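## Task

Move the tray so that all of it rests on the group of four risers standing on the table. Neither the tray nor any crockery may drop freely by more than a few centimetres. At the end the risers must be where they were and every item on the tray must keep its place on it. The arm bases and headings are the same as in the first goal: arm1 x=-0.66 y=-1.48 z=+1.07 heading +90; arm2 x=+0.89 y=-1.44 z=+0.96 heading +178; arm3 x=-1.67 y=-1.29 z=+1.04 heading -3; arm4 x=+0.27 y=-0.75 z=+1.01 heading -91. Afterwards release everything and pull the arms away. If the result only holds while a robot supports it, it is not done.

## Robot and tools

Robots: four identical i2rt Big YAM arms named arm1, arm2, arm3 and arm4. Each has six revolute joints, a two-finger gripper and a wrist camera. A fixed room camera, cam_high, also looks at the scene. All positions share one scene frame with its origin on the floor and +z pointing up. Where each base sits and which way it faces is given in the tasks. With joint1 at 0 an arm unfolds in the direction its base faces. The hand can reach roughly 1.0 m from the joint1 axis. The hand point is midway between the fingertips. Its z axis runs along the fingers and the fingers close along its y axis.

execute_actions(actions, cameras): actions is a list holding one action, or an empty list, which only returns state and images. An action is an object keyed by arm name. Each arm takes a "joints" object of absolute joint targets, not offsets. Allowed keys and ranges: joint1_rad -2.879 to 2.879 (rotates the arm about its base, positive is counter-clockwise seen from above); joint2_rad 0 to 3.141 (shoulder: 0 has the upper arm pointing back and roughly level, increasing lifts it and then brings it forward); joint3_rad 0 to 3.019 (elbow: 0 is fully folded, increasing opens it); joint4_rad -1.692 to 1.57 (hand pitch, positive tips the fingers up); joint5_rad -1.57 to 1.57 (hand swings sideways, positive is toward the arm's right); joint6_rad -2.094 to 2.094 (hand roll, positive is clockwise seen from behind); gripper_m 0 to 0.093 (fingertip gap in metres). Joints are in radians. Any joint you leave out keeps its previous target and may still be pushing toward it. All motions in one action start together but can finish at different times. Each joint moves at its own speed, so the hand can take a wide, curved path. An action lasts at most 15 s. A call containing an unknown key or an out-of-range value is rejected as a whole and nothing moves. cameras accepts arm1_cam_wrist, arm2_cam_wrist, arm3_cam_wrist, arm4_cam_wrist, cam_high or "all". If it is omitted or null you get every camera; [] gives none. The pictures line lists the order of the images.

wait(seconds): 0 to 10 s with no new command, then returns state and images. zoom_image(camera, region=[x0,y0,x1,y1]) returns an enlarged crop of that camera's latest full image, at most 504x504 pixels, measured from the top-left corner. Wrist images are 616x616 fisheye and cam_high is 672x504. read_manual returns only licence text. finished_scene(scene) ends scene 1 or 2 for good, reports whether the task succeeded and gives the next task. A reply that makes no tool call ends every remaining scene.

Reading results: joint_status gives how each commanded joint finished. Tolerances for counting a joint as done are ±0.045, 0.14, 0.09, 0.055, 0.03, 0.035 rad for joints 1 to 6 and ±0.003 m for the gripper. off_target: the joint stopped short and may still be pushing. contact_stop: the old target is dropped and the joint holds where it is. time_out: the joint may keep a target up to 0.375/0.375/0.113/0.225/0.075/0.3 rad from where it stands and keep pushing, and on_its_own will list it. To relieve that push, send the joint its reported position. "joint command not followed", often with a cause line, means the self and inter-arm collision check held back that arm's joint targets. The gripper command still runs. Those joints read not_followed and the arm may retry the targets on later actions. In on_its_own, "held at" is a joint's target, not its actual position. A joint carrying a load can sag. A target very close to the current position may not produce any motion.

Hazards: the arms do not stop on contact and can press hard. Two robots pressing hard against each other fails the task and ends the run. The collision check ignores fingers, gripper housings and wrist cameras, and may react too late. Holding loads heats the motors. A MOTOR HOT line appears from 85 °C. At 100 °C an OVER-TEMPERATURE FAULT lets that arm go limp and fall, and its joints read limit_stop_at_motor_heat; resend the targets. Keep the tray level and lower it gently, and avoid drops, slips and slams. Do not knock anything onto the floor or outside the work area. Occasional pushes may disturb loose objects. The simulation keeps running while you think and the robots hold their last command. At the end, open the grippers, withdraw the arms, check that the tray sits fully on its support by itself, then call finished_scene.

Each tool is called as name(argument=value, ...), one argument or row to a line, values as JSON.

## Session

execute_actions(
  actions=[],
)

Scene clock: 0.00 s.
arm1.joint_positions: joint1_rad=-1.328 joint2_rad=+0.651 joint3_rad=+1.359 joint4_rad=-1.210 joint5_rad=-0.179 joint6_rad=-0.452 gripper_m=+0.094
arm1.joint_status: not commanded
arm1.hand: x=-0.4116 y=-1.3903 z=+1.6151 quat_wxyz=(-0.513, +0.336, -0.789, -0.025) (m; scene frame)
arm2.joint_positions: joint1_rad=-0.098 joint2_rad=+0.512 joint3_rad=+1.446 joint4_rad=-1.423 joint5_rad=+0.119 joint6_rad=+0.486 gripper_m=+0.094
arm2.joint_status: not commanded
arm2.hand: x=+0.7318 y=-1.3949 z=+1.5277 quat_wxyz=(+0.042, +0.804, -0.292, -0.516) (m; scene frame)
arm3.joint_positions: joint1_rad=+0.734 joint2_rad=+0.475 joint3_rad=+1.383 joint4_rad=-1.188 joint5_rad=+0.237 joint6_rad=-0.067 gripper_m=+0.095
arm3.joint_status: not commanded
arm3.hand: x=-1.5038 y=-1.2000 z=+1.6344 quat_wxyz=(-0.596, +0.226, -0.765, -0.088) (m; scene frame)
arm4.joint_positions: joint1_rad=+0.485 joint2_rad=+0.585 joint3_rad=+1.418 joint4_rad=-1.186 joint5_rad=+0.192 joint6_rad=-0.397 gripper_m=+0.094
arm4.joint_status: not commanded
arm4.hand: x=+0.3495 y=-0.9643 z=+1.6063 quat_wxyz=(-0.359, -0.333, -0.747, +0.449) (m; scene frame)
pictures: arm1_cam_wrist, arm2_cam_wrist, arm3_cam_wrist, arm4_cam_wrist, cam_high
Images, in order (width x height): arm1_cam_wrist 616x616, arm2_cam_wrist 616x616, arm3_cam_wrist 616x616, arm4_cam_wrist 616x616, cam_high 672x504.

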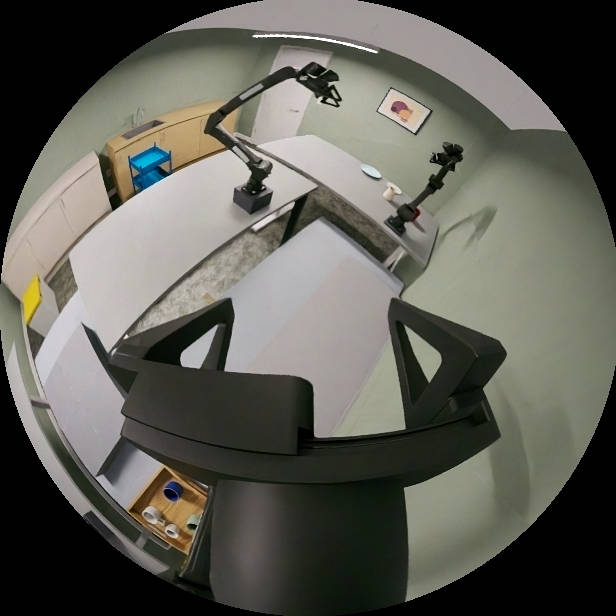

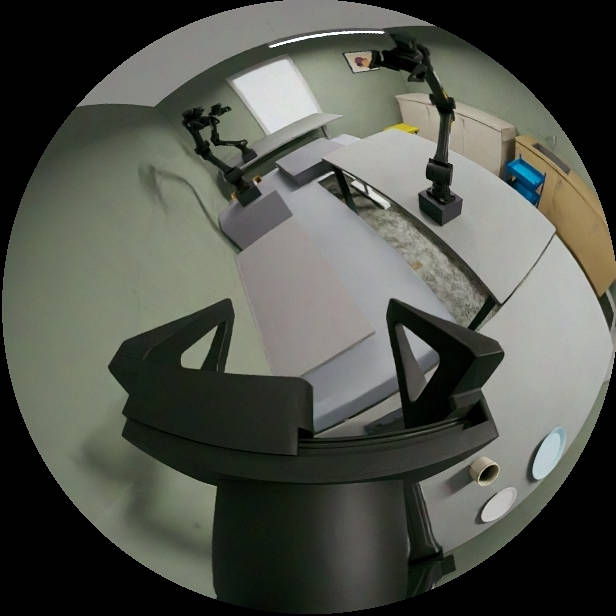

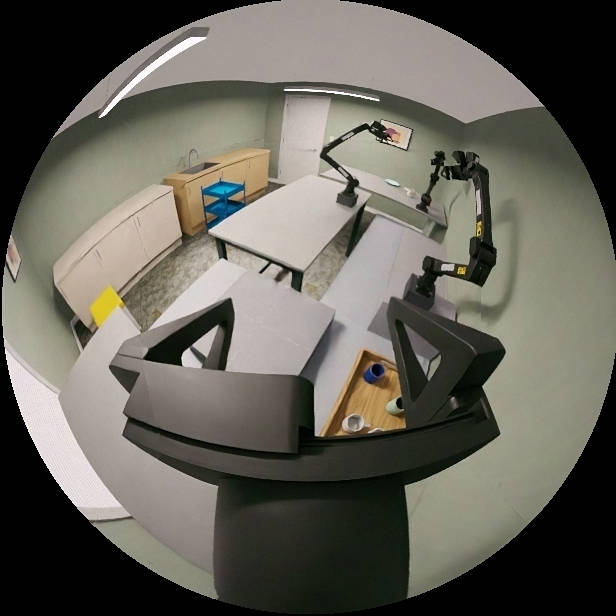

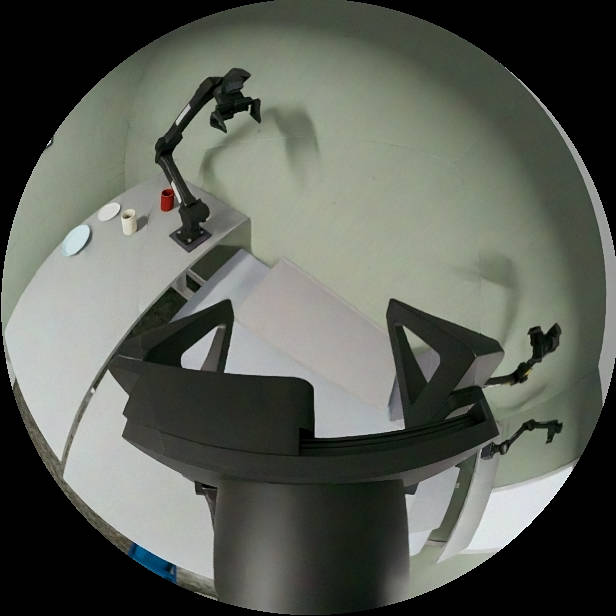

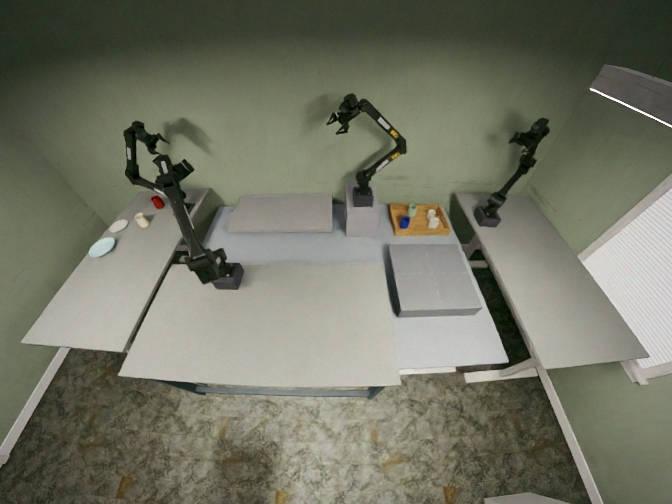

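execute_actions(
  actions=[
    {"arm1":{"joints":{"joint1_rad":1.3,"joint2_rad":1.2,"joint3_rad":1.1,"joint4_rad":-1.1,"joint5_rad":0,"joint6_rad":0}},"arm3":{"joints":{"joint1_rad":0.55,"joint2_rad":1.2,"joint3_rad":1.1,"joint4_rad":-1.0,"joint5_rad":0,"joint6_rad":0}}},
  ],
  cameras=["arm1_cam_wrist","arm3_cam_wrist","cam_high"],
)

Scene clock: 5.07 s.
arm1.joint_positions: joint1_rad=+1.295 joint2_rad=+1.211 joint3_rad=+1.085 joint4_rad=-1.109 joint5_rad=+0.000 joint6_rad=-0.013 gripper_m=+0.094
arm1.joint_status: all done
arm1.hand: x=-1.0576 y=-1.3727 z=+1.2971 quat_wxyz=(-0.025, +0.978, -0.127, -0.164) (m; scene frame)
arm2.joint_positions: joint1_rad=-0.098 joint2_rad=+0.512 joint3_rad=+1.446 joint4_rad=-1.423 joint5_rad=+0.119 joint6_rad=+0.486 gripper_m=+0.094
arm2.joint_status: not commanded
arm2.hand: x=+0.7318 y=-1.3949 z=+1.5277 quat_wxyz=(+0.042, +0.804, -0.292, -0.516) (m; scene frame)
arm3.joint_positions: joint1_rad=+0.556 joint2_rad=+1.192 joint3_rad=+1.082 joint4_rad=-1.010 joint5_rad=+0.003 joint6_rad=-0.010 gripper_m=+0.095
arm3.joint_status: all done
arm3.hand: x=-1.2941 y=-1.0789 z=+1.2784 quat_wxyz=(-0.215, +0.249, -0.943, -0.050) (m; scene frame)
arm4.joint_positions: joint1_rad=+0.485 joint2_rad=+0.585 joint3_rad=+1.418 joint4_rad=-1.186 joint5_rad=+0.192 joint6_rad=-0.397 gripper_m=+0.094
arm4.joint_status: not commanded
arm4.hand: x=+0.3495 y=-0.9643 z=+1.6063 quat_wxyz=(-0.359, -0.333, -0.747, +0.449) (m; scene frame)
pictures: arm1_cam_wrist, arm3_cam_wrist, cam_high
Images, in order (width x height): arm1_cam_wrist 616x616, arm3_cam_wrist 616x616, cam_high 672x504.

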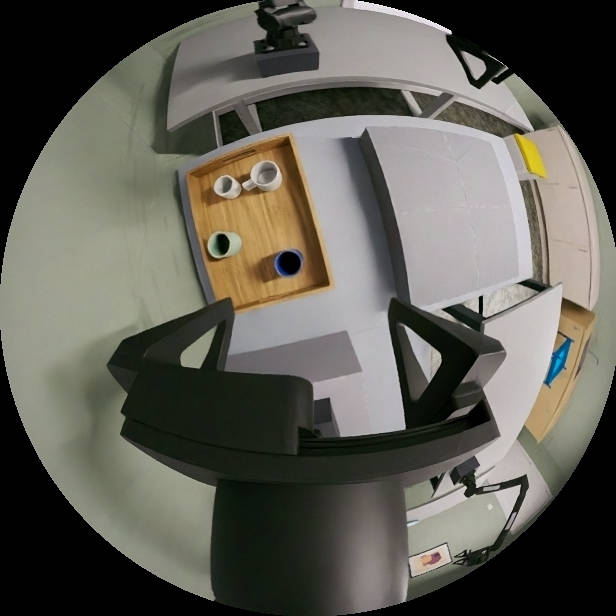

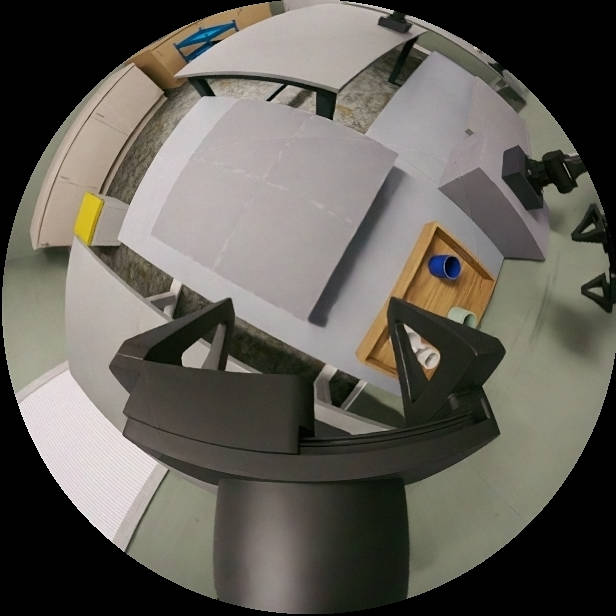

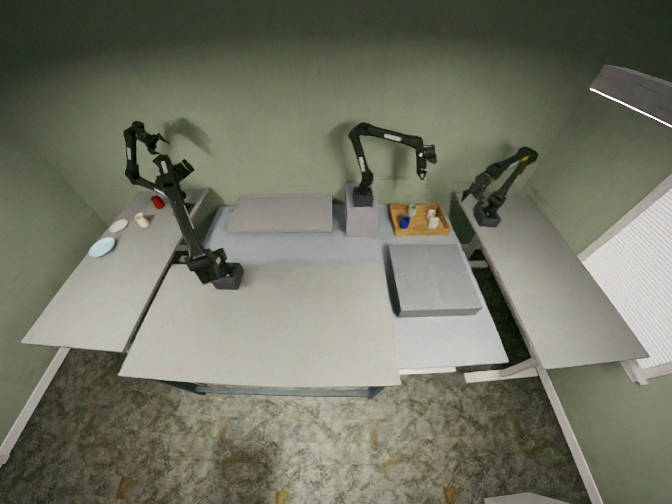

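execute_actions(
  actions=[
    {"arm1":{"joints":{"joint1_rad":1.915,"joint2_rad":1.5,"joint3_rad":0.625,"joint4_rad":-0.6,"joint6_rad":1.92,"gripper_m":0.05}},"arm3":{"joints":{"joint1_rad":-0.431,"joint2_rad":1.35,"joint3_rad":0.48,"joint4_rad":-0.62,"joint6_rad":-2.06,"gripper_m":0.05}}},
  ],
  cameras=[],
)

execute_actions(
  actions=[
    {"arm1":{"joints":{"joint2_rad":2.05,"joint4_rad":-0.12}},"arm3":{"joints":{"joint2_rad":1.885,"joint4_rad":-0.14}}},
  ],
  cameras=["arm1_cam_wrist","arm3_cam_wrist","cam_high"],
)

Scene clock: 23.50 s.
arm1.joint_positions: joint1_rad=+1.907 joint2_rad=+1.507 joint3_rad=+0.620 joint4_rad=-0.615 joint5_rad=+0.000 joint6_rad=+1.906 gripper_m=+0.050
arm1.joint_status: all done
arm1.hand: x=-0.9650 y=-1.5905 z=+1.0394 quat_wxyz=(+0.029, +0.708, -0.705, -0.014) (m; scene frame)
arm2.joint_positions: joint1_rad=-0.098 joint2_rad=+0.512 joint3_rad=+1.446 joint4_rad=-1.423 joint5_rad=+0.119 joint6_rad=+0.486 gripper_m=+0.094
arm2.joint_status: not commanded
arm2.hand: x=+0.7318 y=-1.3949 z=+1.5277 quat_wxyz=(+0.042, +0.804, -0.292, -0.516) (m; scene frame)
arm3.joint_positions: joint1_rad=-0.426 joint2_rad=+1.360 joint3_rad=+0.477 joint4_rad=-0.631 joint5_rad=+0.002 joint6_rad=-2.049 gripper_m=+0.050
arm3.joint_status: all done
arm3.hand: x=-1.4376 y=-1.4117 z=+1.0119 quat_wxyz=(-0.004, +0.707, -0.707, +0.030) (m; scene frame)
arm4.joint_positions: joint1_rad=+0.485 joint2_rad=+0.585 joint3_rad=+1.418 joint4_rad=-1.186 joint5_rad=+0.192 joint6_rad=-0.397 gripper_m=+0.094
arm4.joint_status: not commanded
arm4.hand: x=+0.3495 y=-0.9643 z=+1.6063 quat_wxyz=(-0.359, -0.333, -0.747, +0.449) (m; scene frame)
pictures: none
No camera images: the call's "cameras" was empty. Leave "cameras" out to get every camera's image.

Scene clock: 24.77 s.
arm1.joint_positions: joint1_rad=+1.907 joint2_rad=+2.042 joint3_rad=+0.620 joint4_rad=-0.135 joint5_rad=+0.000 joint6_rad=+1.907 gripper_m=+0.050
arm1.joint_status: all done
arm1.hand: x=-0.9559 y=-1.5871 z=+0.8817 quat_wxyz=(+0.005, +0.708, -0.706, -0.003) (m; scene frame)
arm2.joint_positions: joint1_rad=-0.098 joint2_rad=+0.512 joint3_rad=+1.446 joint4_rad=-1.423 joint5_rad=+0.119 joint6_rad=+0.486 gripper_m=+0.094
arm2.joint_status: not commanded
arm2.hand: x=+0.7318 y=-1.3949 z=+1.5277 quat_wxyz=(+0.042, +0.804, -0.292, -0.516) (m; scene frame)
arm3.joint_positions: joint1_rad=-0.426 joint2_rad=+1.875 joint3_rad=+0.477 joint4_rad=-0.150 joint5_rad=+0.002 joint6_rad=-2.050 gripper_m=+0.050
arm3.joint_status: all done
arm3.hand: x=-1.4329 y=-1.4153 z=+0.8867 quat_wxyz=(+0.001, +0.707, -0.707, +0.013) (m; scene frame)
arm4.joint_positions: joint1_rad=+0.485 joint2_rad=+0.585 joint3_rad=+1.418 joint4_rad=-1.186 joint5_rad=+0.192 joint6_rad=-0.397 gripper_m=+0.094
arm4.joint_status: not commanded
arm4.hand: x=+0.3495 y=-0.9643 z=+1.6063 quat_wxyz=(-0.359, -0.333, -0.747, +0.449) (m; scene frame)
pictures: arm1_cam_wrist, arm3_cam_wrist, cam_high
Images, in order (width x height): arm1_cam_wrist 616x616, arm3_cam_wrist 616x616, cam_high 672x504.

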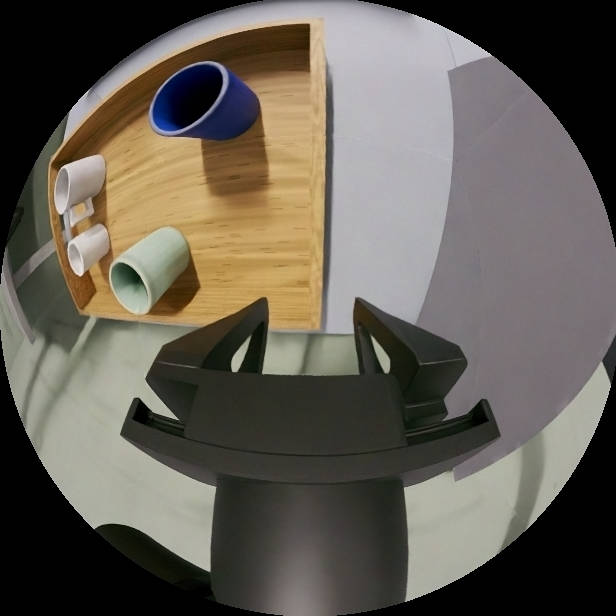

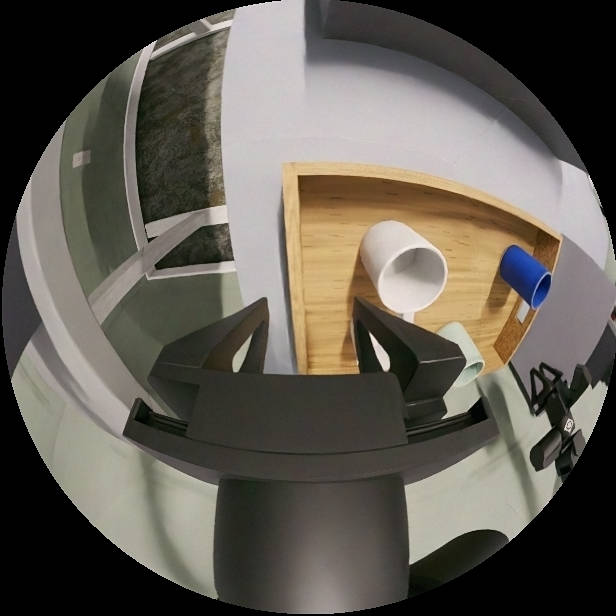

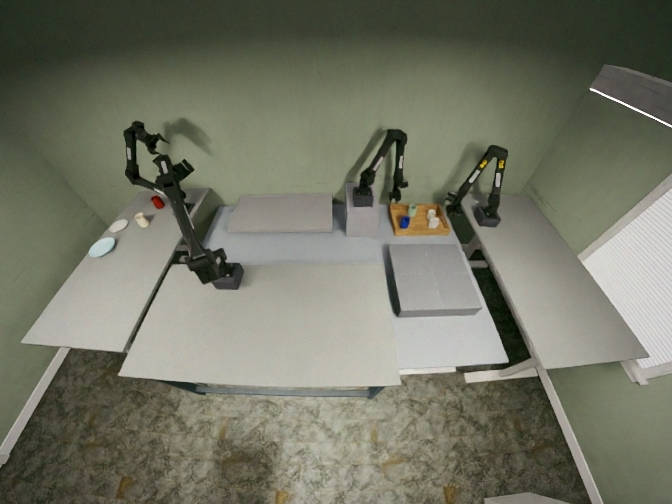

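execute_actions(
  actions=[
    {"arm1":{"joints":{"joint2_rad":2.24,"joint3_rad":0.67,"joint4_rad":0.015}},"arm3":{"joints":{"joint2_rad":2.108,"joint3_rad":0.5,"joint4_rad":0.048,"joint6_rad":-2.075,"gripper_m":0.04}}},
  ],
  cameras=[],
)

execute_actions(
  actions=[
    {"arm1":{"joints":{"joint2_rad":2.428,"joint3_rad":0.745,"joint4_rad":0.127}},"arm3":{"joints":{"joint2_rad":2.33,"joint3_rad":0.568,"joint4_rad":0.201}}},
  ],
  cameras=["arm1_cam_wrist","arm3_cam_wrist"],
)

Scene clock: 29.37 s.
arm1.joint_positions: joint1_rad=+1.907 joint2_rad=+2.237 joint3_rad=+0.668 joint4_rad=+0.001 joint5_rad=+0.000 joint6_rad=+1.908 gripper_m=+0.050
arm1.joint_status: all done
arm1.hand: x=-0.9522 y=-1.5858 z=+0.8265 quat_wxyz=(+0.000, +0.708, -0.706, +0.000) (m; scene frame)
arm2.joint_positions: joint1_rad=-0.098 joint2_rad=+0.512 joint3_rad=+1.446 joint4_rad=-1.423 joint5_rad=+0.119 joint6_rad=+0.486 gripper_m=+0.094
arm2.joint_status: not commanded
arm2.hand: x=+0.7318 y=-1.3949 z=+1.5277 quat_wxyz=(+0.042, +0.804, -0.292, -0.516) (m; scene frame)
arm3.joint_positions: joint1_rad=-0.426 joint2_rad=+2.103 joint3_rad=+0.497 joint4_rad=+0.037 joint5_rad=+0.002 joint6_rad=-2.065 gripper_m=+0.040
arm3.joint_status: all done
arm3.hand: x=-1.4433 y=-1.4105 z=+0.8321 quat_wxyz=(+0.004, +0.713, -0.702, +0.004) (m; scene frame)
arm4.joint_positions: joint1_rad=+0.485 joint2_rad=+0.585 joint3_rad=+1.418 joint4_rad=-1.186 joint5_rad=+0.192 joint6_rad=-0.397 gripper_m=+0.094
arm4.joint_status: not commanded
arm4.hand: x=+0.3495 y=-0.9643 z=+1.6063 quat_wxyz=(-0.359, -0.333, -0.747, +0.449) (m; scene frame)
pictures: none
No camera images: the call's "cameras" was empty. Leave "cameras" out to get every camera's image.

Scene clock: 30.20 s.
arm1.joint_positions: joint1_rad=+1.907 joint2_rad=+2.380 joint3_rad=+0.768 joint4_rad=+0.136 joint5_rad=+0.005 joint6_rad=+1.908 gripper_m=+0.050
arm1.joint_status: all done
arm1.hand: x=-0.9901 y=-1.5981 z=+0.7844 quat_wxyz=(+0.040, +0.707, -0.706, -0.023) (m; scene frame)
arm2.joint_positions: joint1_rad=-0.098 joint2_rad=+0.512 joint3_rad=+1.446 joint4_rad=-1.423 joint5_rad=+0.119 joint6_rad=+0.486 gripper_m=+0.094
arm2.joint_status: not commanded
arm2.hand: x=+0.7318 y=-1.3949 z=+1.5277 quat_wxyz=(+0.042, +0.804, -0.292, -0.516) (m; scene frame)
arm3.joint_positions: joint1_rad=-0.425 joint2_rad=+2.293 joint3_rad=+0.587 joint4_rad=+0.214 joint5_rad=-0.008 joint6_rad=-2.067 gripper_m=+0.040
arm3.joint_status: all done
arm3.hand: x=-1.4151 y=-1.4235 z=+0.7834 quat_wxyz=(-0.011, +0.713, -0.700, +0.038) (m; scene frame)
arm4.joint_positions: joint1_rad=+0.485 joint2_rad=+0.585 joint3_rad=+1.418 joint4_rad=-1.186 joint5_rad=+0.192 joint6_rad=-0.397 gripper_m=+0.094
arm4.joint_status: not commanded
arm4.hand: x=+0.3495 y=-0.9643 z=+1.6063 quat_wxyz=(-0.359, -0.333, -0.747, +0.449) (m; scene frame)
pictures: arm1_cam_wrist, arm3_cam_wrist
Images, in order (width x height): arm1_cam_wrist 616x616, arm3_cam_wrist 616x616.

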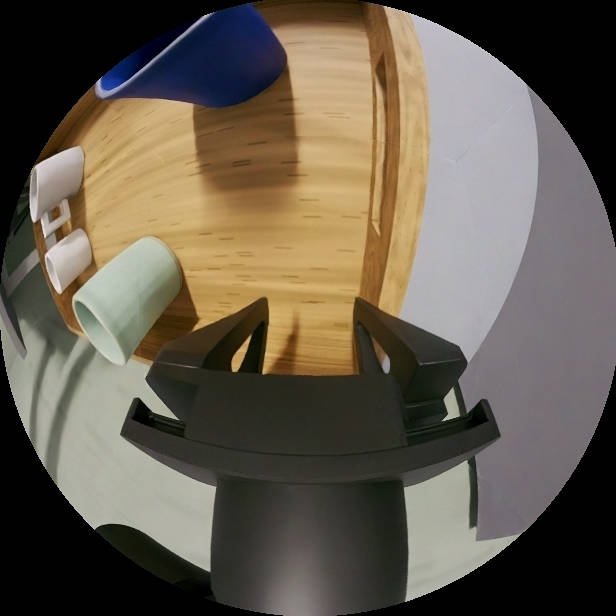

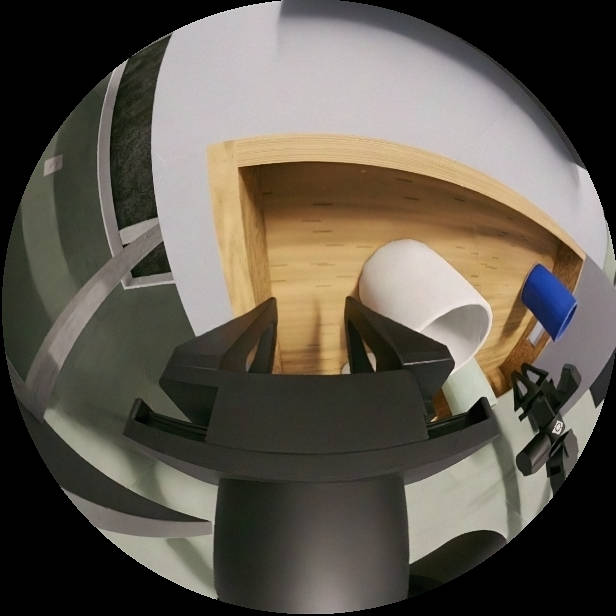

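execute_actions(
  actions=[
    {"arm1":{"joints":{"joint2_rad":2.27,"joint3_rad":0.72,"joint4_rad":0.06}},"arm3":{"joints":{"joint2_rad":2.17,"joint3_rad":0.54,"joint4_rad":0.125}}},
  ],
  cameras=[],
)

execute_actions(
  actions=[
    {"arm1":{"joints":{"joint2_rad":2.22,"joint3_rad":0.665,"joint4_rad":-0.02,"gripper_m":0.075}},"arm3":{"joints":{"joint2_rad":2.09,"joint3_rad":0.49,"joint4_rad":0.02}}},
  ],
  cameras=["arm1_cam_wrist","arm3_cam_wrist"],
)

Scene clock: 34.93 s.
arm1.joint_positions: joint1_rad=+1.907 joint2_rad=+2.269 joint3_rad=+0.722 joint4_rad=+0.074 joint5_rad=+0.004 joint6_rad=+1.908 gripper_m=+0.050
arm1.joint_status: all done
arm1.hand: x=-0.9902 y=-1.5984 z=+0.8185 quat_wxyz=(+0.042, +0.707, -0.706, -0.023) (m; scene frame)
arm2.joint_positions: joint1_rad=-0.098 joint2_rad=+0.512 joint3_rad=+1.446 joint4_rad=-1.423 joint5_rad=+0.119 joint6_rad=+0.486 gripper_m=+0.094
arm2.joint_status: not commanded
arm2.hand: x=+0.7318 y=-1.3949 z=+1.5277 quat_wxyz=(+0.042, +0.804, -0.292, -0.516) (m; scene frame)
arm3.joint_positions: joint1_rad=-0.425 joint2_rad=+2.181 joint3_rad=+0.544 joint4_rad=+0.133 joint5_rad=-0.002 joint6_rad=-2.067 gripper_m=+0.040
arm3.joint_status: all done
arm3.hand: x=-1.4199 y=-1.4219 z=+0.8128 quat_wxyz=(-0.007, +0.713, -0.700, +0.034) (m; scene frame)
arm4.joint_positions: joint1_rad=+0.485 joint2_rad=+0.585 joint3_rad=+1.418 joint4_rad=-1.186 joint5_rad=+0.192 joint6_rad=-0.397 gripper_m=+0.094
arm4.joint_status: not commanded
arm4.hand: x=+0.3495 y=-0.9643 z=+1.6063 quat_wxyz=(-0.359, -0.333, -0.747, +0.449) (m; scene frame)
pictures: none
No camera images: the call's "cameras" was empty. Leave "cameras" out to get every camera's image.

Scene clock: 35.73 s.
arm1.joint_positions: joint1_rad=+1.907 joint2_rad=+2.229 joint3_rad=+0.663 joint4_rad=-0.008 joint5_rad=+0.004 joint6_rad=+1.908 gripper_m=+0.075
arm1.joint_status: all done
arm1.hand: x=-0.9507 y=-1.5844 z=+0.8289 quat_wxyz=(-0.004, +0.708, -0.706, -0.001) (m; scene frame)
arm2.joint_positions: joint1_rad=-0.098 joint2_rad=+0.512 joint3_rad=+1.446 joint4_rad=-1.423 joint5_rad=+0.119 joint6_rad=+0.486 gripper_m=+0.094
arm2.joint_status: not commanded
arm2.hand: x=+0.7318 y=-1.3949 z=+1.5277 quat_wxyz=(+0.042, +0.804, -0.292, -0.516) (m; scene frame)
arm3.joint_positions: joint1_rad=-0.425 joint2_rad=+2.105 joint3_rad=+0.489 joint4_rad=+0.028 joint5_rad=-0.002 joint6_rad=-2.067 gripper_m=+0.040
arm3.joint_status: all done
arm3.hand: x=-1.4501 y=-1.4062 z=+0.8317 quat_wxyz=(+0.005, +0.713, -0.701, -0.006) (m; scene frame)
arm4.joint_positions: joint1_rad=+0.485 joint2_rad=+0.585 joint3_rad=+1.418 joint4_rad=-1.186 joint5_rad=+0.192 joint6_rad=-0.397 gripper_m=+0.094
arm4.joint_status: not commanded
arm4.hand: x=+0.3495 y=-0.9643 z=+1.6063 quat_wxyz=(-0.359, -0.333, -0.747, +0.449) (m; scene frame)
pictures: arm1_cam_wrist, arm3_cam_wrist
Images, in order (width x height): arm1_cam_wrist 616x616, arm3_cam_wrist 616x616.

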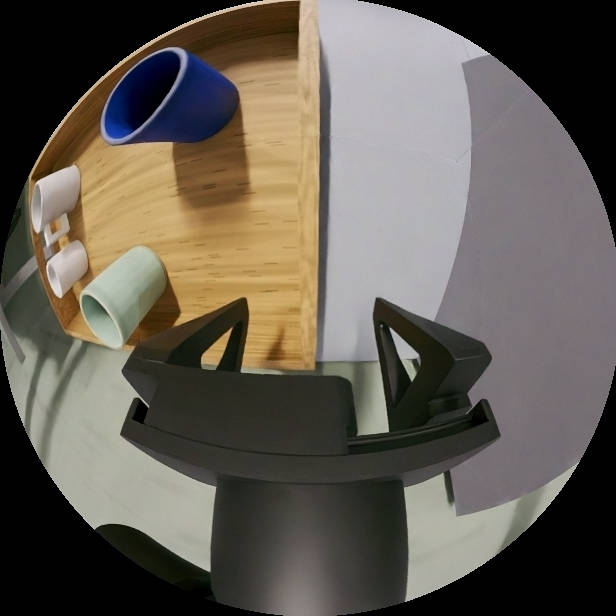

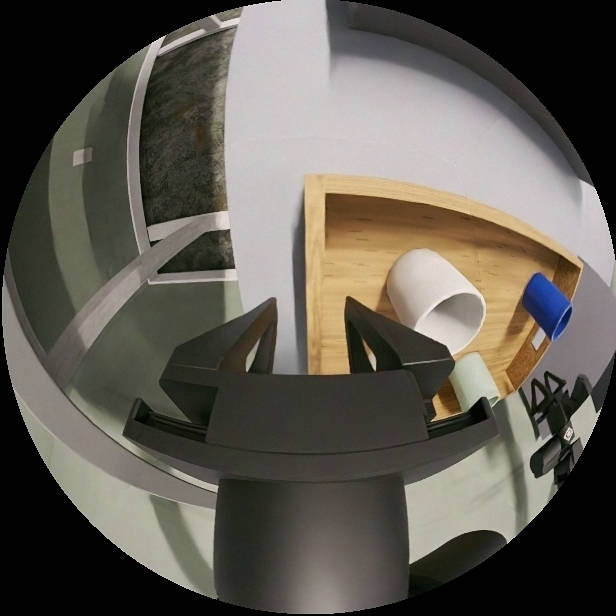

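execute_actions(
  actions=[
    {"arm1":{"joints":{"joint2_rad":2.31,"joint3_rad":0.685,"joint4_rad":0.045}},"arm3":{"joints":{"joint2_rad":2.19,"joint3_rad":0.51,"joint4_rad":0.09,"gripper_m":0.05}}},
  ],
  cameras=[],
)

execute_actions(
  actions=[
    {"arm1":{"joints":{"joint2_rad":2.375,"joint3_rad":0.712,"joint4_rad":0.085}},"arm3":{"joints":{"joint2_rad":2.265,"joint3_rad":0.535,"joint4_rad":0.145}}},
  ],
  cameras=[],
)

execute_actions(
  actions=[
    {"arm1":{"joints":{"joint2_rad":2.435,"joint3_rad":0.74,"joint4_rad":0.125}},"arm3":{"joints":{"joint2_rad":2.335,"joint3_rad":0.56,"joint4_rad":0.2}}},
  ],
  cameras=["arm1_cam_wrist","arm3_cam_wrist"],
)

Scene clock: 40.77 s.
arm1.joint_positions: joint1_rad=+1.907 joint2_rad=+2.297 joint3_rad=+0.686 joint4_rad=+0.032 joint5_rad=+0.004 joint6_rad=+1.908 gripper_m=+0.075
arm1.joint_status: all done
arm1.hand: x=-0.9489 y=-1.5838 z=+0.8093 quat_wxyz=(-0.006, +0.708, -0.706, +0.000) (m; scene frame)
arm2.joint_positions: joint1_rad=-0.098 joint2_rad=+0.512 joint3_rad=+1.446 joint4_rad=-1.423 joint5_rad=+0.119 joint6_rad=+0.486 gripper_m=+0.094
arm2.joint_status: not commanded
arm2.hand: x=+0.7318 y=-1.3949 z=+1.5277 quat_wxyz=(+0.042, +0.804, -0.292, -0.516) (m; scene frame)
arm3.joint_positions: joint1_rad=-0.425 joint2_rad=+2.181 joint3_rad=+0.511 joint4_rad=+0.081 joint5_rad=-0.002 joint6_rad=-2.067 gripper_m=+0.050
arm3.joint_status: all done
arm3.hand: x=-1.4497 y=-1.4065 z=+0.8135 quat_wxyz=(+0.006, +0.713, -0.701, -0.007) (m; scene frame)
arm4.joint_positions: joint1_rad=+0.485 joint2_rad=+0.585 joint3_rad=+1.418 joint4_rad=-1.186 joint5_rad=+0.192 joint6_rad=-0.397 gripper_m=+0.094
arm4.joint_status: not commanded
arm4.hand: x=+0.3495 y=-0.9643 z=+1.6063 quat_wxyz=(-0.359, -0.333, -0.747, +0.449) (m; scene frame)
pictures: none
No camera images: the call's "cameras" was empty. Leave "cameras" out to get every camera's image.

Scene clock: 41.50 s.
arm1.joint_positions: joint1_rad=+1.907 joint2_rad=+2.360 joint3_rad=+0.712 joint4_rad=+0.073 joint5_rad=+0.004 joint6_rad=+1.908 gripper_m=+0.075
arm1.joint_status: all done
arm1.hand: x=-0.9505 y=-1.5843 z=+0.7906 quat_wxyz=(-0.004, +0.708, -0.706, -0.001) (m; scene frame)
arm2.joint_positions: joint1_rad=-0.098 joint2_rad=+0.512 joint3_rad=+1.446 joint4_rad=-1.423 joint5_rad=+0.119 joint6_rad=+0.486 gripper_m=+0.094
arm2.joint_status: not commanded
arm2.hand: x=+0.7318 y=-1.3949 z=+1.5277 quat_wxyz=(+0.042, +0.804, -0.292, -0.516) (m; scene frame)
arm3.joint_positions: joint1_rad=-0.425 joint2_rad=+2.255 joint3_rad=+0.535 joint4_rad=+0.136 joint5_rad=-0.002 joint6_rad=-2.067 gripper_m=+0.050
arm3.joint_status: all done
arm3.hand: x=-1.4482 y=-1.4075 z=+0.7949 quat_wxyz=(+0.005, +0.713, -0.701, -0.004) (m; scene frame)
arm4.joint_positions: joint1_rad=+0.485 joint2_rad=+0.585 joint3_rad=+1.418 joint4_rad=-1.186 joint5_rad=+0.192 joint6_rad=-0.397 gripper_m=+0.094
arm4.joint_status: not commanded
arm4.hand: x=+0.3495 y=-0.9643 z=+1.6063 quat_wxyz=(-0.359, -0.333, -0.747, +0.449) (m; scene frame)
pictures: none
No camera images: the call's "cameras" was empty. Leave "cameras" out to get every camera's image.

Scene clock: 42.23 s.
arm1.joint_positions: joint1_rad=+1.907 joint2_rad=+2.418 joint3_rad=+0.741 joint4_rad=+0.113 joint5_rad=+0.004 joint6_rad=+1.908 gripper_m=+0.075
arm1.joint_status: all done
arm1.hand: x=-0.9532 y=-1.5853 z=+0.7727 quat_wxyz=(+0.000, +0.708, -0.706, -0.003) (m; scene frame)
arm2.joint_positions: joint1_rad=-0.098 joint2_rad=+0.512 joint3_rad=+1.446 joint4_rad=-1.423 joint5_rad=+0.119 joint6_rad=+0.486 gripper_m=+0.094
arm2.joint_status: not commanded
arm2.hand: x=+0.7318 y=-1.3949 z=+1.5277 quat_wxyz=(+0.042, +0.804, -0.292, -0.516) (m; scene frame)
arm3.joint_positions: joint1_rad=-0.425 joint2_rad=+2.324 joint3_rad=+0.561 joint4_rad=+0.190 joint5_rad=-0.002 joint6_rad=-2.067 gripper_m=+0.050
arm3.joint_status: all done
arm3.hand: x=-1.4456 y=-1.4090 z=+0.7769 quat_wxyz=(+0.003, +0.713, -0.701, +0.001) (m; scene frame)
arm4.joint_positions: joint1_rad=+0.485 joint2_rad=+0.585 joint3_rad=+1.418 joint4_rad=-1.186 joint5_rad=+0.192 joint6_rad=-0.397 gripper_m=+0.094
arm4.joint_status: not commanded
arm4.hand: x=+0.3495 y=-0.9643 z=+1.6063 quat_wxyz=(-0.359, -0.333, -0.747, +0.449) (m; scene frame)
pictures: arm1_cam_wrist, arm3_cam_wrist
Images, in order (width x height): arm1_cam_wrist 616x616, arm3_cam_wrist 616x616.

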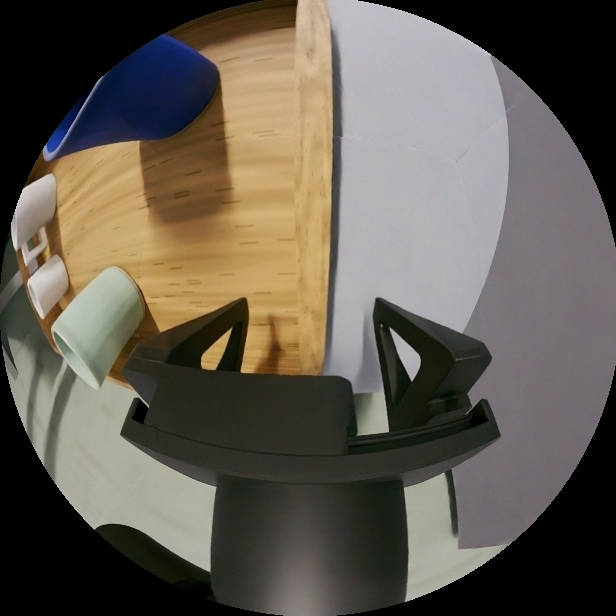

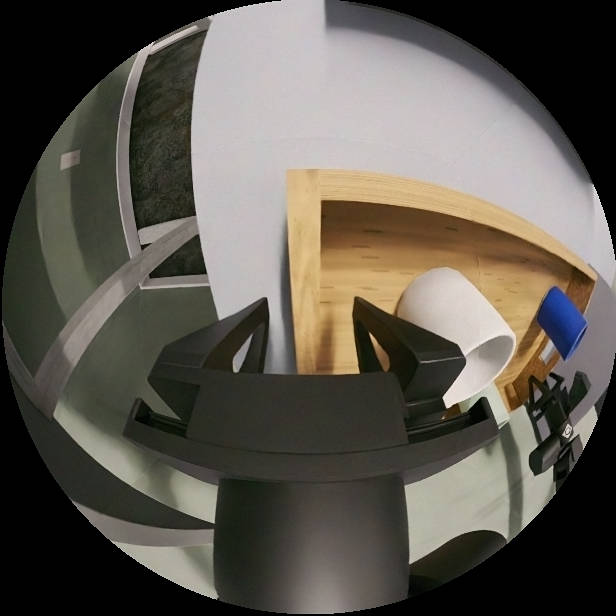

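execute_actions(
  actions=[
    {"arm1":{"joints":{"gripper_m":0}},"arm3":{"joints":{"gripper_m":0}}},
  ],
  cameras=[],
)

execute_actions(
  actions=[
    {"arm1":{"joints":{"joint2_rad":2.275,"joint3_rad":0.705,"joint4_rad":0.055}},"arm3":{"joints":{"joint2_rad":2.165,"joint3_rad":0.525,"joint4_rad":0.115}}},
  ],
  cameras=[],
)

execute_actions(
  actions=[
    {"arm1":{"joints":{"joint2_rad":2.177,"joint3_rad":0.672,"joint4_rad":-0.005}},"arm3":{"joints":{"joint2_rad":2.05,"joint3_rad":0.495,"joint4_rad":0.03}}},
  ],
  cameras=["arm1_cam_wrist","arm3_cam_wrist"],
)

Scene clock: 47.10 s.
arm1.joint_positions: joint1_rad=+1.907 joint2_rad=+2.420 joint3_rad=+0.740 joint4_rad=+0.113 joint5_rad=+0.002 joint6_rad=+1.909 gripper_m=+0.011
arm1.joint_status: gripper_m off_target (ended at +0.011, target +0.000)
arm1.hand: x=-0.9522 y=-1.5853 z=+0.7724 quat_wxyz=(+0.000, +0.708, -0.706, -0.002) (m; scene frame)
arm2.joint_positions: joint1_rad=-0.098 joint2_rad=+0.512 joint3_rad=+1.446 joint4_rad=-1.423 joint5_rad=+0.119 joint6_rad=+0.486 gripper_m=+0.094
arm2.joint_status: not commanded
arm2.hand: x=+0.7318 y=-1.3949 z=+1.5277 quat_wxyz=(+0.042, +0.804, -0.292, -0.516) (m; scene frame)
arm3.joint_positions: joint1_rad=-0.425 joint2_rad=+2.326 joint3_rad=+0.559 joint4_rad=+0.191 joint5_rad=+0.001 joint6_rad=-2.068 gripper_m=+0.011
arm3.joint_status: gripper_m off_target (ended at +0.011, target +0.000)
arm3.hand: x=-1.4476 y=-1.4086 z=+0.7766 quat_wxyz=(+0.005, +0.714, -0.700, +0.000) (m; scene frame)
arm4.joint_positions: joint1_rad=+0.485 joint2_rad=+0.585 joint3_rad=+1.418 joint4_rad=-1.186 joint5_rad=+0.192 joint6_rad=-0.397 gripper_m=+0.094
arm4.joint_status: not commanded
arm4.hand: x=+0.3495 y=-0.9643 z=+1.6063 quat_wxyz=(-0.359, -0.333, -0.747, +0.449) (m; scene frame)
pictures: none
No camera images: the call's "cameras" was empty. Leave "cameras" out to get every camera's image.

Scene clock: 48.00 s.
arm1.joint_positions: joint1_rad=+1.907 joint2_rad=+2.339 joint3_rad=+0.705 joint4_rad=+0.062 joint5_rad=+0.002 joint6_rad=+1.909 gripper_m=+0.011
arm1.joint_status: all done
arm1.hand: x=-0.9509 y=-1.5849 z=+0.7966 quat_wxyz=(-0.003, +0.708, -0.706, +0.000) (m; scene frame)
arm2.joint_positions: joint1_rad=-0.098 joint2_rad=+0.512 joint3_rad=+1.446 joint4_rad=-1.423 joint5_rad=+0.119 joint6_rad=+0.486 gripper_m=+0.094
arm2.joint_status: not commanded
arm2.hand: x=+0.7318 y=-1.3949 z=+1.5277 quat_wxyz=(+0.042, +0.804, -0.292, -0.516) (m; scene frame)
arm3.joint_positions: joint1_rad=-0.425 joint2_rad=+2.226 joint3_rad=+0.532 joint4_rad=+0.116 joint5_rad=-0.002 joint6_rad=-2.072 gripper_m=+0.011
arm3.joint_status: all done
arm3.hand: x=-1.4449 y=-1.4091 z=+0.8018 quat_wxyz=(+0.004, +0.715, -0.699, -0.002) (m; scene frame)
arm4.joint_positions: joint1_rad=+0.485 joint2_rad=+0.585 joint3_rad=+1.418 joint4_rad=-1.186 joint5_rad=+0.192 joint6_rad=-0.397 gripper_m=+0.094
arm4.joint_status: not commanded
arm4.hand: x=+0.3495 y=-0.9643 z=+1.6063 quat_wxyz=(-0.359, -0.333, -0.747, +0.449) (m; scene frame)
pictures: none
No camera images: the call's "cameras" was empty. Leave "cameras" out to get every camera's image.

Scene clock: 48.83 s.
arm1.joint_positions: joint1_rad=+1.907 joint2_rad=+2.238 joint3_rad=+0.669 joint4_rad=+0.000 joint5_rad=+0.002 joint6_rad=+1.910 gripper_m=+0.011
arm1.joint_status: all done
arm1.hand: x=-0.9527 y=-1.5856 z=+0.8263 quat_wxyz=(-0.001, +0.708, -0.707, -0.001) (m; scene frame)
arm2.joint_positions: joint1_rad=-0.098 joint2_rad=+0.512 joint3_rad=+1.446 joint4_rad=-1.423 joint5_rad=+0.119 joint6_rad=+0.486 gripper_m=+0.094
arm2.joint_status: not commanded
arm2.hand: x=+0.7318 y=-1.3949 z=+1.5277 quat_wxyz=(+0.042, +0.804, -0.292, -0.516) (m; scene frame)
arm3.joint_positions: joint1_rad=-0.425 joint2_rad=+2.104 joint3_rad=+0.495 joint4_rad=+0.032 joint5_rad=+0.000 joint6_rad=-2.072 gripper_m=+0.011
arm3.joint_status: all done
arm3.hand: x=-1.4456 y=-1.4087 z=+0.8319 quat_wxyz=(+0.004, +0.715, -0.699, -0.001) (m; scene frame)
arm4.joint_positions: joint1_rad=+0.485 joint2_rad=+0.585 joint3_rad=+1.418 joint4_rad=-1.186 joint5_rad=+0.192 joint6_rad=-0.397 gripper_m=+0.094
arm4.joint_status: not commanded
arm4.hand: x=+0.3495 y=-0.9643 z=+1.6063 quat_wxyz=(-0.359, -0.333, -0.747, +0.449) (m; scene frame)
pictures: arm1_cam_wrist, arm3_cam_wrist
Images, in order (width x height): arm1_cam_wrist 616x616, arm3_cam_wrist 616x616.

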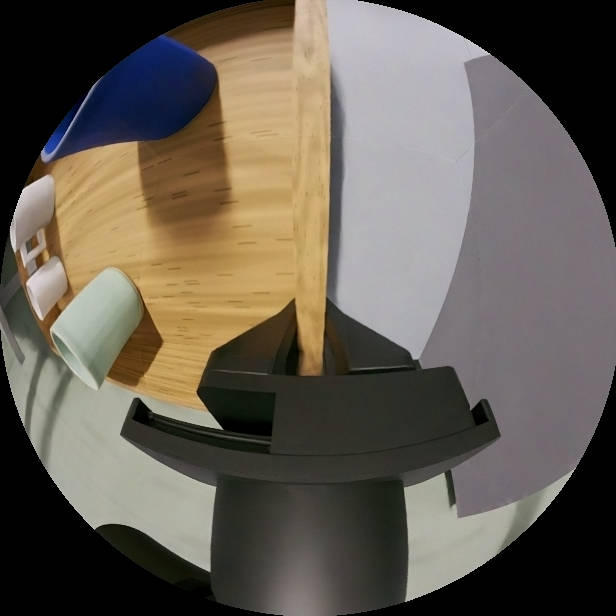

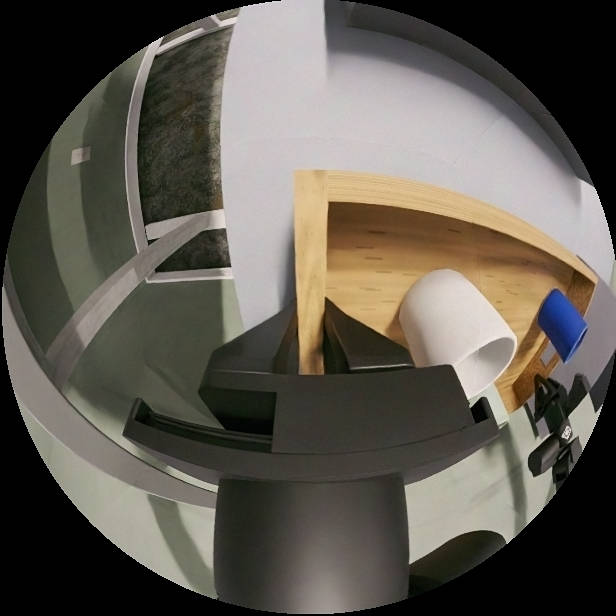

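execute_actions(
  actions=[
    {"arm1":{"joints":{"joint2_rad":1.995,"joint3_rad":0.628,"joint4_rad":-0.14}},"arm3":{"joints":{"joint2_rad":1.832,"joint3_rad":0.462,"joint4_rad":-0.145}}},
  ],
  cameras=[],
)

execute_actions(
  actions=[
    {"arm1":{"joints":{"joint2_rad":1.8,"joint3_rad":0.61,"joint4_rad":-0.313}},"arm3":{"joints":{"joint2_rad":1.6,"joint3_rad":0.465,"joint4_rad":-0.375}}},
  ],
  cameras=[],
)

execute_actions(
  actions=[
    {"arm1":{"joints":{"joint1_rad":1.77,"joint2_rad":1.75,"joint3_rad":0.575,"joint4_rad":-0.335,"joint6_rad":1.77}},"arm3":{"joints":{"joint1_rad":-0.26,"joint2_rad":1.53,"joint3_rad":0.43,"joint4_rad":-0.41,"joint6_rad":-1.905}}},
  ],
  cameras=[],
)

execute_actions(
  actions=[
    {"arm1":{"joints":{"joint1_rad":1.63,"joint2_rad":1.705,"joint3_rad":0.555,"joint4_rad":-0.355,"joint6_rad":1.63}},"arm3":{"joints":{"joint1_rad":-0.082,"joint2_rad":1.47,"joint3_rad":0.405,"joint4_rad":-0.44,"joint6_rad":-1.73}}},
  ],
  cameras=["arm1_cam_wrist","arm3_cam_wrist"],
)

Scene clock: 59.63 s.
arm1.joint_positions: joint1_rad=+1.907 joint2_rad=+2.050 joint3_rad=+0.621 joint4_rad=-0.135 joint5_rad=+0.000 joint6_rad=+1.911 gripper_m=+0.011
arm1.joint_status: all done
arm1.hand: x=-0.9540 y=-1.5864 z=+0.8794 quat_wxyz=(+0.001, +0.707, -0.707, -0.001) (m; scene frame)
arm2.joint_positions: joint1_rad=-0.098 joint2_rad=+0.512 joint3_rad=+1.446 joint4_rad=-1.423 joint5_rad=+0.119 joint6_rad=+0.486 gripper_m=+0.094
arm2.joint_status: not commanded
arm2.hand: x=+0.7318 y=-1.3949 z=+1.5277 quat_wxyz=(+0.042, +0.804, -0.292, -0.516) (m; scene frame)
arm3.joint_positions: joint1_rad=-0.425 joint2_rad=+1.881 joint3_rad=+0.454 joint4_rad=-0.142 joint5_rad=+0.000 joint6_rad=-2.070 gripper_m=+0.011
arm3.joint_status: all done
arm3.hand: x=-1.4451 y=-1.4087 z=+0.8838 quat_wxyz=(+0.004, +0.715, -0.699, +0.003) (m; scene frame)
arm4.joint_positions: joint1_rad=+0.485 joint2_rad=+0.585 joint3_rad=+1.418 joint4_rad=-1.186 joint5_rad=+0.192 joint6_rad=-0.397 gripper_m=+0.094
arm4.joint_status: not commanded
arm4.hand: x=+0.3495 y=-0.9643 z=+1.6063 quat_wxyz=(-0.359, -0.333, -0.747, +0.449) (m; scene frame)
pictures: none
No camera images: the call's "cameras" was empty. Leave "cameras" out to get every camera's image.

Scene clock: 60.50 s.
arm1.joint_positions: joint1_rad=+1.907 joint2_rad=+1.853 joint3_rad=+0.595 joint4_rad=-0.307 joint5_rad=+0.001 joint6_rad=+1.911 gripper_m=+0.011
arm1.joint_status: all done
arm1.hand: x=-0.9534 y=-1.5862 z=+0.9341 quat_wxyz=(+0.001, +0.707, -0.707, -0.001) (m; scene frame)
arm2.joint_positions: joint1_rad=-0.098 joint2_rad=+0.512 joint3_rad=+1.446 joint4_rad=-1.423 joint5_rad=+0.119 joint6_rad=+0.486 gripper_m=+0.094
arm2.joint_status: not commanded
arm2.hand: x=+0.7318 y=-1.3949 z=+1.5277 quat_wxyz=(+0.042, +0.804, -0.292, -0.516) (m; scene frame)
arm3.joint_positions: joint1_rad=-0.425 joint2_rad=+1.647 joint3_rad=+0.451 joint4_rad=-0.368 joint5_rad=+0.000 joint6_rad=-2.070 gripper_m=+0.011
arm3.joint_status: all done
arm3.hand: x=-1.4427 y=-1.4092 z=+0.9389 quat_wxyz=(+0.003, +0.715, -0.699, +0.005) (m; scene frame)
arm4.joint_positions: joint1_rad=+0.485 joint2_rad=+0.585 joint3_rad=+1.418 joint4_rad=-1.186 joint5_rad=+0.192 joint6_rad=-0.397 gripper_m=+0.094
arm4.joint_status: not commanded
arm4.hand: x=+0.3495 y=-0.9643 z=+1.6063 quat_wxyz=(-0.359, -0.333, -0.747, +0.449) (m; scene frame)
pictures: none
No camera images: the call's "cameras" was empty. Leave "cameras" out to get every camera's image.

Scene clock: 61.43 s.
arm1.joint_positions: joint1_rad=+1.769 joint2_rad=+1.812 joint3_rad=+0.561 joint4_rad=-0.325 joint5_rad=+0.005 joint6_rad=+1.773 gripper_m=+0.011
arm1.joint_status: all done
arm1.hand: x=-0.9513 y=-1.5412 z=+0.9420 quat_wxyz=(-0.005, +0.707, -0.707, -0.001) (m; scene frame)
arm2.joint_positions: joint1_rad=-0.098 joint2_rad=+0.512 joint3_rad=+1.446 joint4_rad=-1.423 joint5_rad=+0.119 joint6_rad=+0.486 gripper_m=+0.094
arm2.joint_status: not commanded
arm2.hand: x=+0.7318 y=-1.3949 z=+1.5277 quat_wxyz=(+0.042, +0.804, -0.292, -0.516) (m; scene frame)
arm3.joint_positions: joint1_rad=-0.261 joint2_rad=+1.582 joint3_rad=+0.413 joint4_rad=-0.403 joint5_rad=-0.004 joint6_rad=-1.907 gripper_m=+0.011
arm3.joint_status: all done
arm3.hand: x=-1.4418 y=-1.3643 z=+0.9481 quat_wxyz=(+0.002, +0.715, -0.699, +0.001) (m; scene frame)
arm4.joint_positions: joint1_rad=+0.485 joint2_rad=+0.585 joint3_rad=+1.418 joint4_rad=-1.186 joint5_rad=+0.192 joint6_rad=-0.397 gripper_m=+0.094
arm4.joint_status: not commanded
arm4.hand: x=+0.3495 y=-0.9643 z=+1.6063 quat_wxyz=(-0.359, -0.333, -0.747, +0.449) (m; scene frame)
pictures: none
No camera images: the call's "cameras" was empty. Leave "cameras" out to get every camera's image.

Scene clock: 62.37 s.
arm1.joint_positions: joint1_rad=+1.630 joint2_rad=+1.767 joint3_rad=+0.542 joint4_rad=-0.346 joint5_rad=+0.004 joint6_rad=+1.635 gripper_m=+0.011
arm1.joint_status: all done
arm1.hand: x=-0.9509 y=-1.5002 z=+0.9519 quat_wxyz=(-0.003, +0.707, -0.707, -0.001) (m; scene frame)
arm2.joint_positions: joint1_rad=-0.098 joint2_rad=+0.512 joint3_rad=+1.446 joint4_rad=-1.423 joint5_rad=+0.119 joint6_rad=+0.486 gripper_m=+0.094
arm2.joint_status: not commanded
arm2.hand: x=+0.7318 y=-1.3949 z=+1.5277 quat_wxyz=(+0.042, +0.804, -0.292, -0.516) (m; scene frame)
arm3.joint_positions: joint1_rad=-0.086 joint2_rad=+1.519 joint3_rad=+0.389 joint4_rad=-0.433 joint5_rad=-0.002 joint6_rad=-1.731 gripper_m=+0.011
arm3.joint_status: all done
arm3.hand: x=-1.4406 y=-1.3217 z=+0.9574 quat_wxyz=(+0.001, +0.715, -0.699, +0.004) (m; scene frame)
arm4.joint_positions: joint1_rad=+0.485 joint2_rad=+0.585 joint3_rad=+1.418 joint4_rad=-1.186 joint5_rad=+0.192 joint6_rad=-0.397 gripper_m=+0.094
arm4.joint_status: not commanded
arm4.hand: x=+0.3495 y=-0.9643 z=+1.6063 quat_wxyz=(-0.359, -0.333, -0.747, +0.449) (m; scene frame)
pictures: arm1_cam_wrist, arm3_cam_wrist
Images, in order (width x height): arm1_cam_wrist 616x616, arm3_cam_wrist 616x616.

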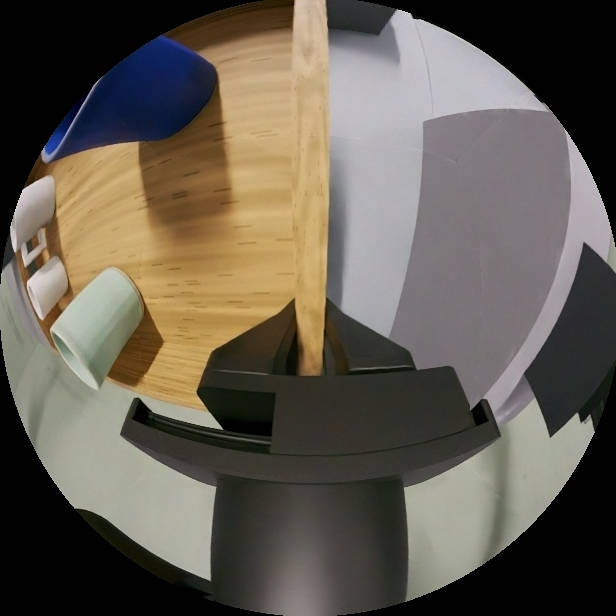

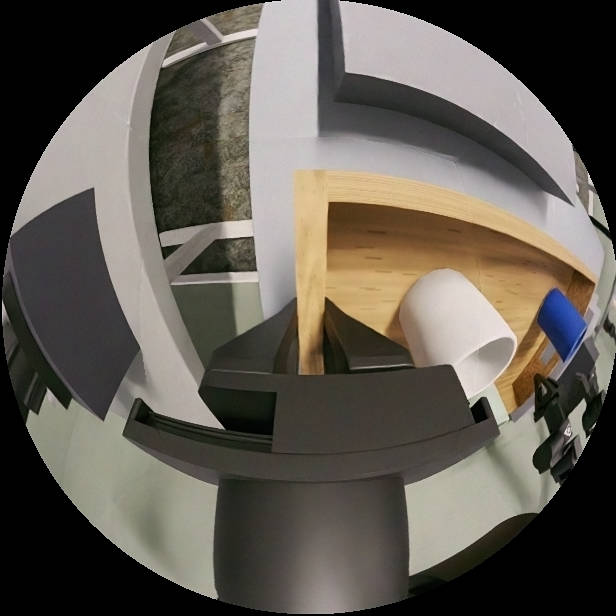

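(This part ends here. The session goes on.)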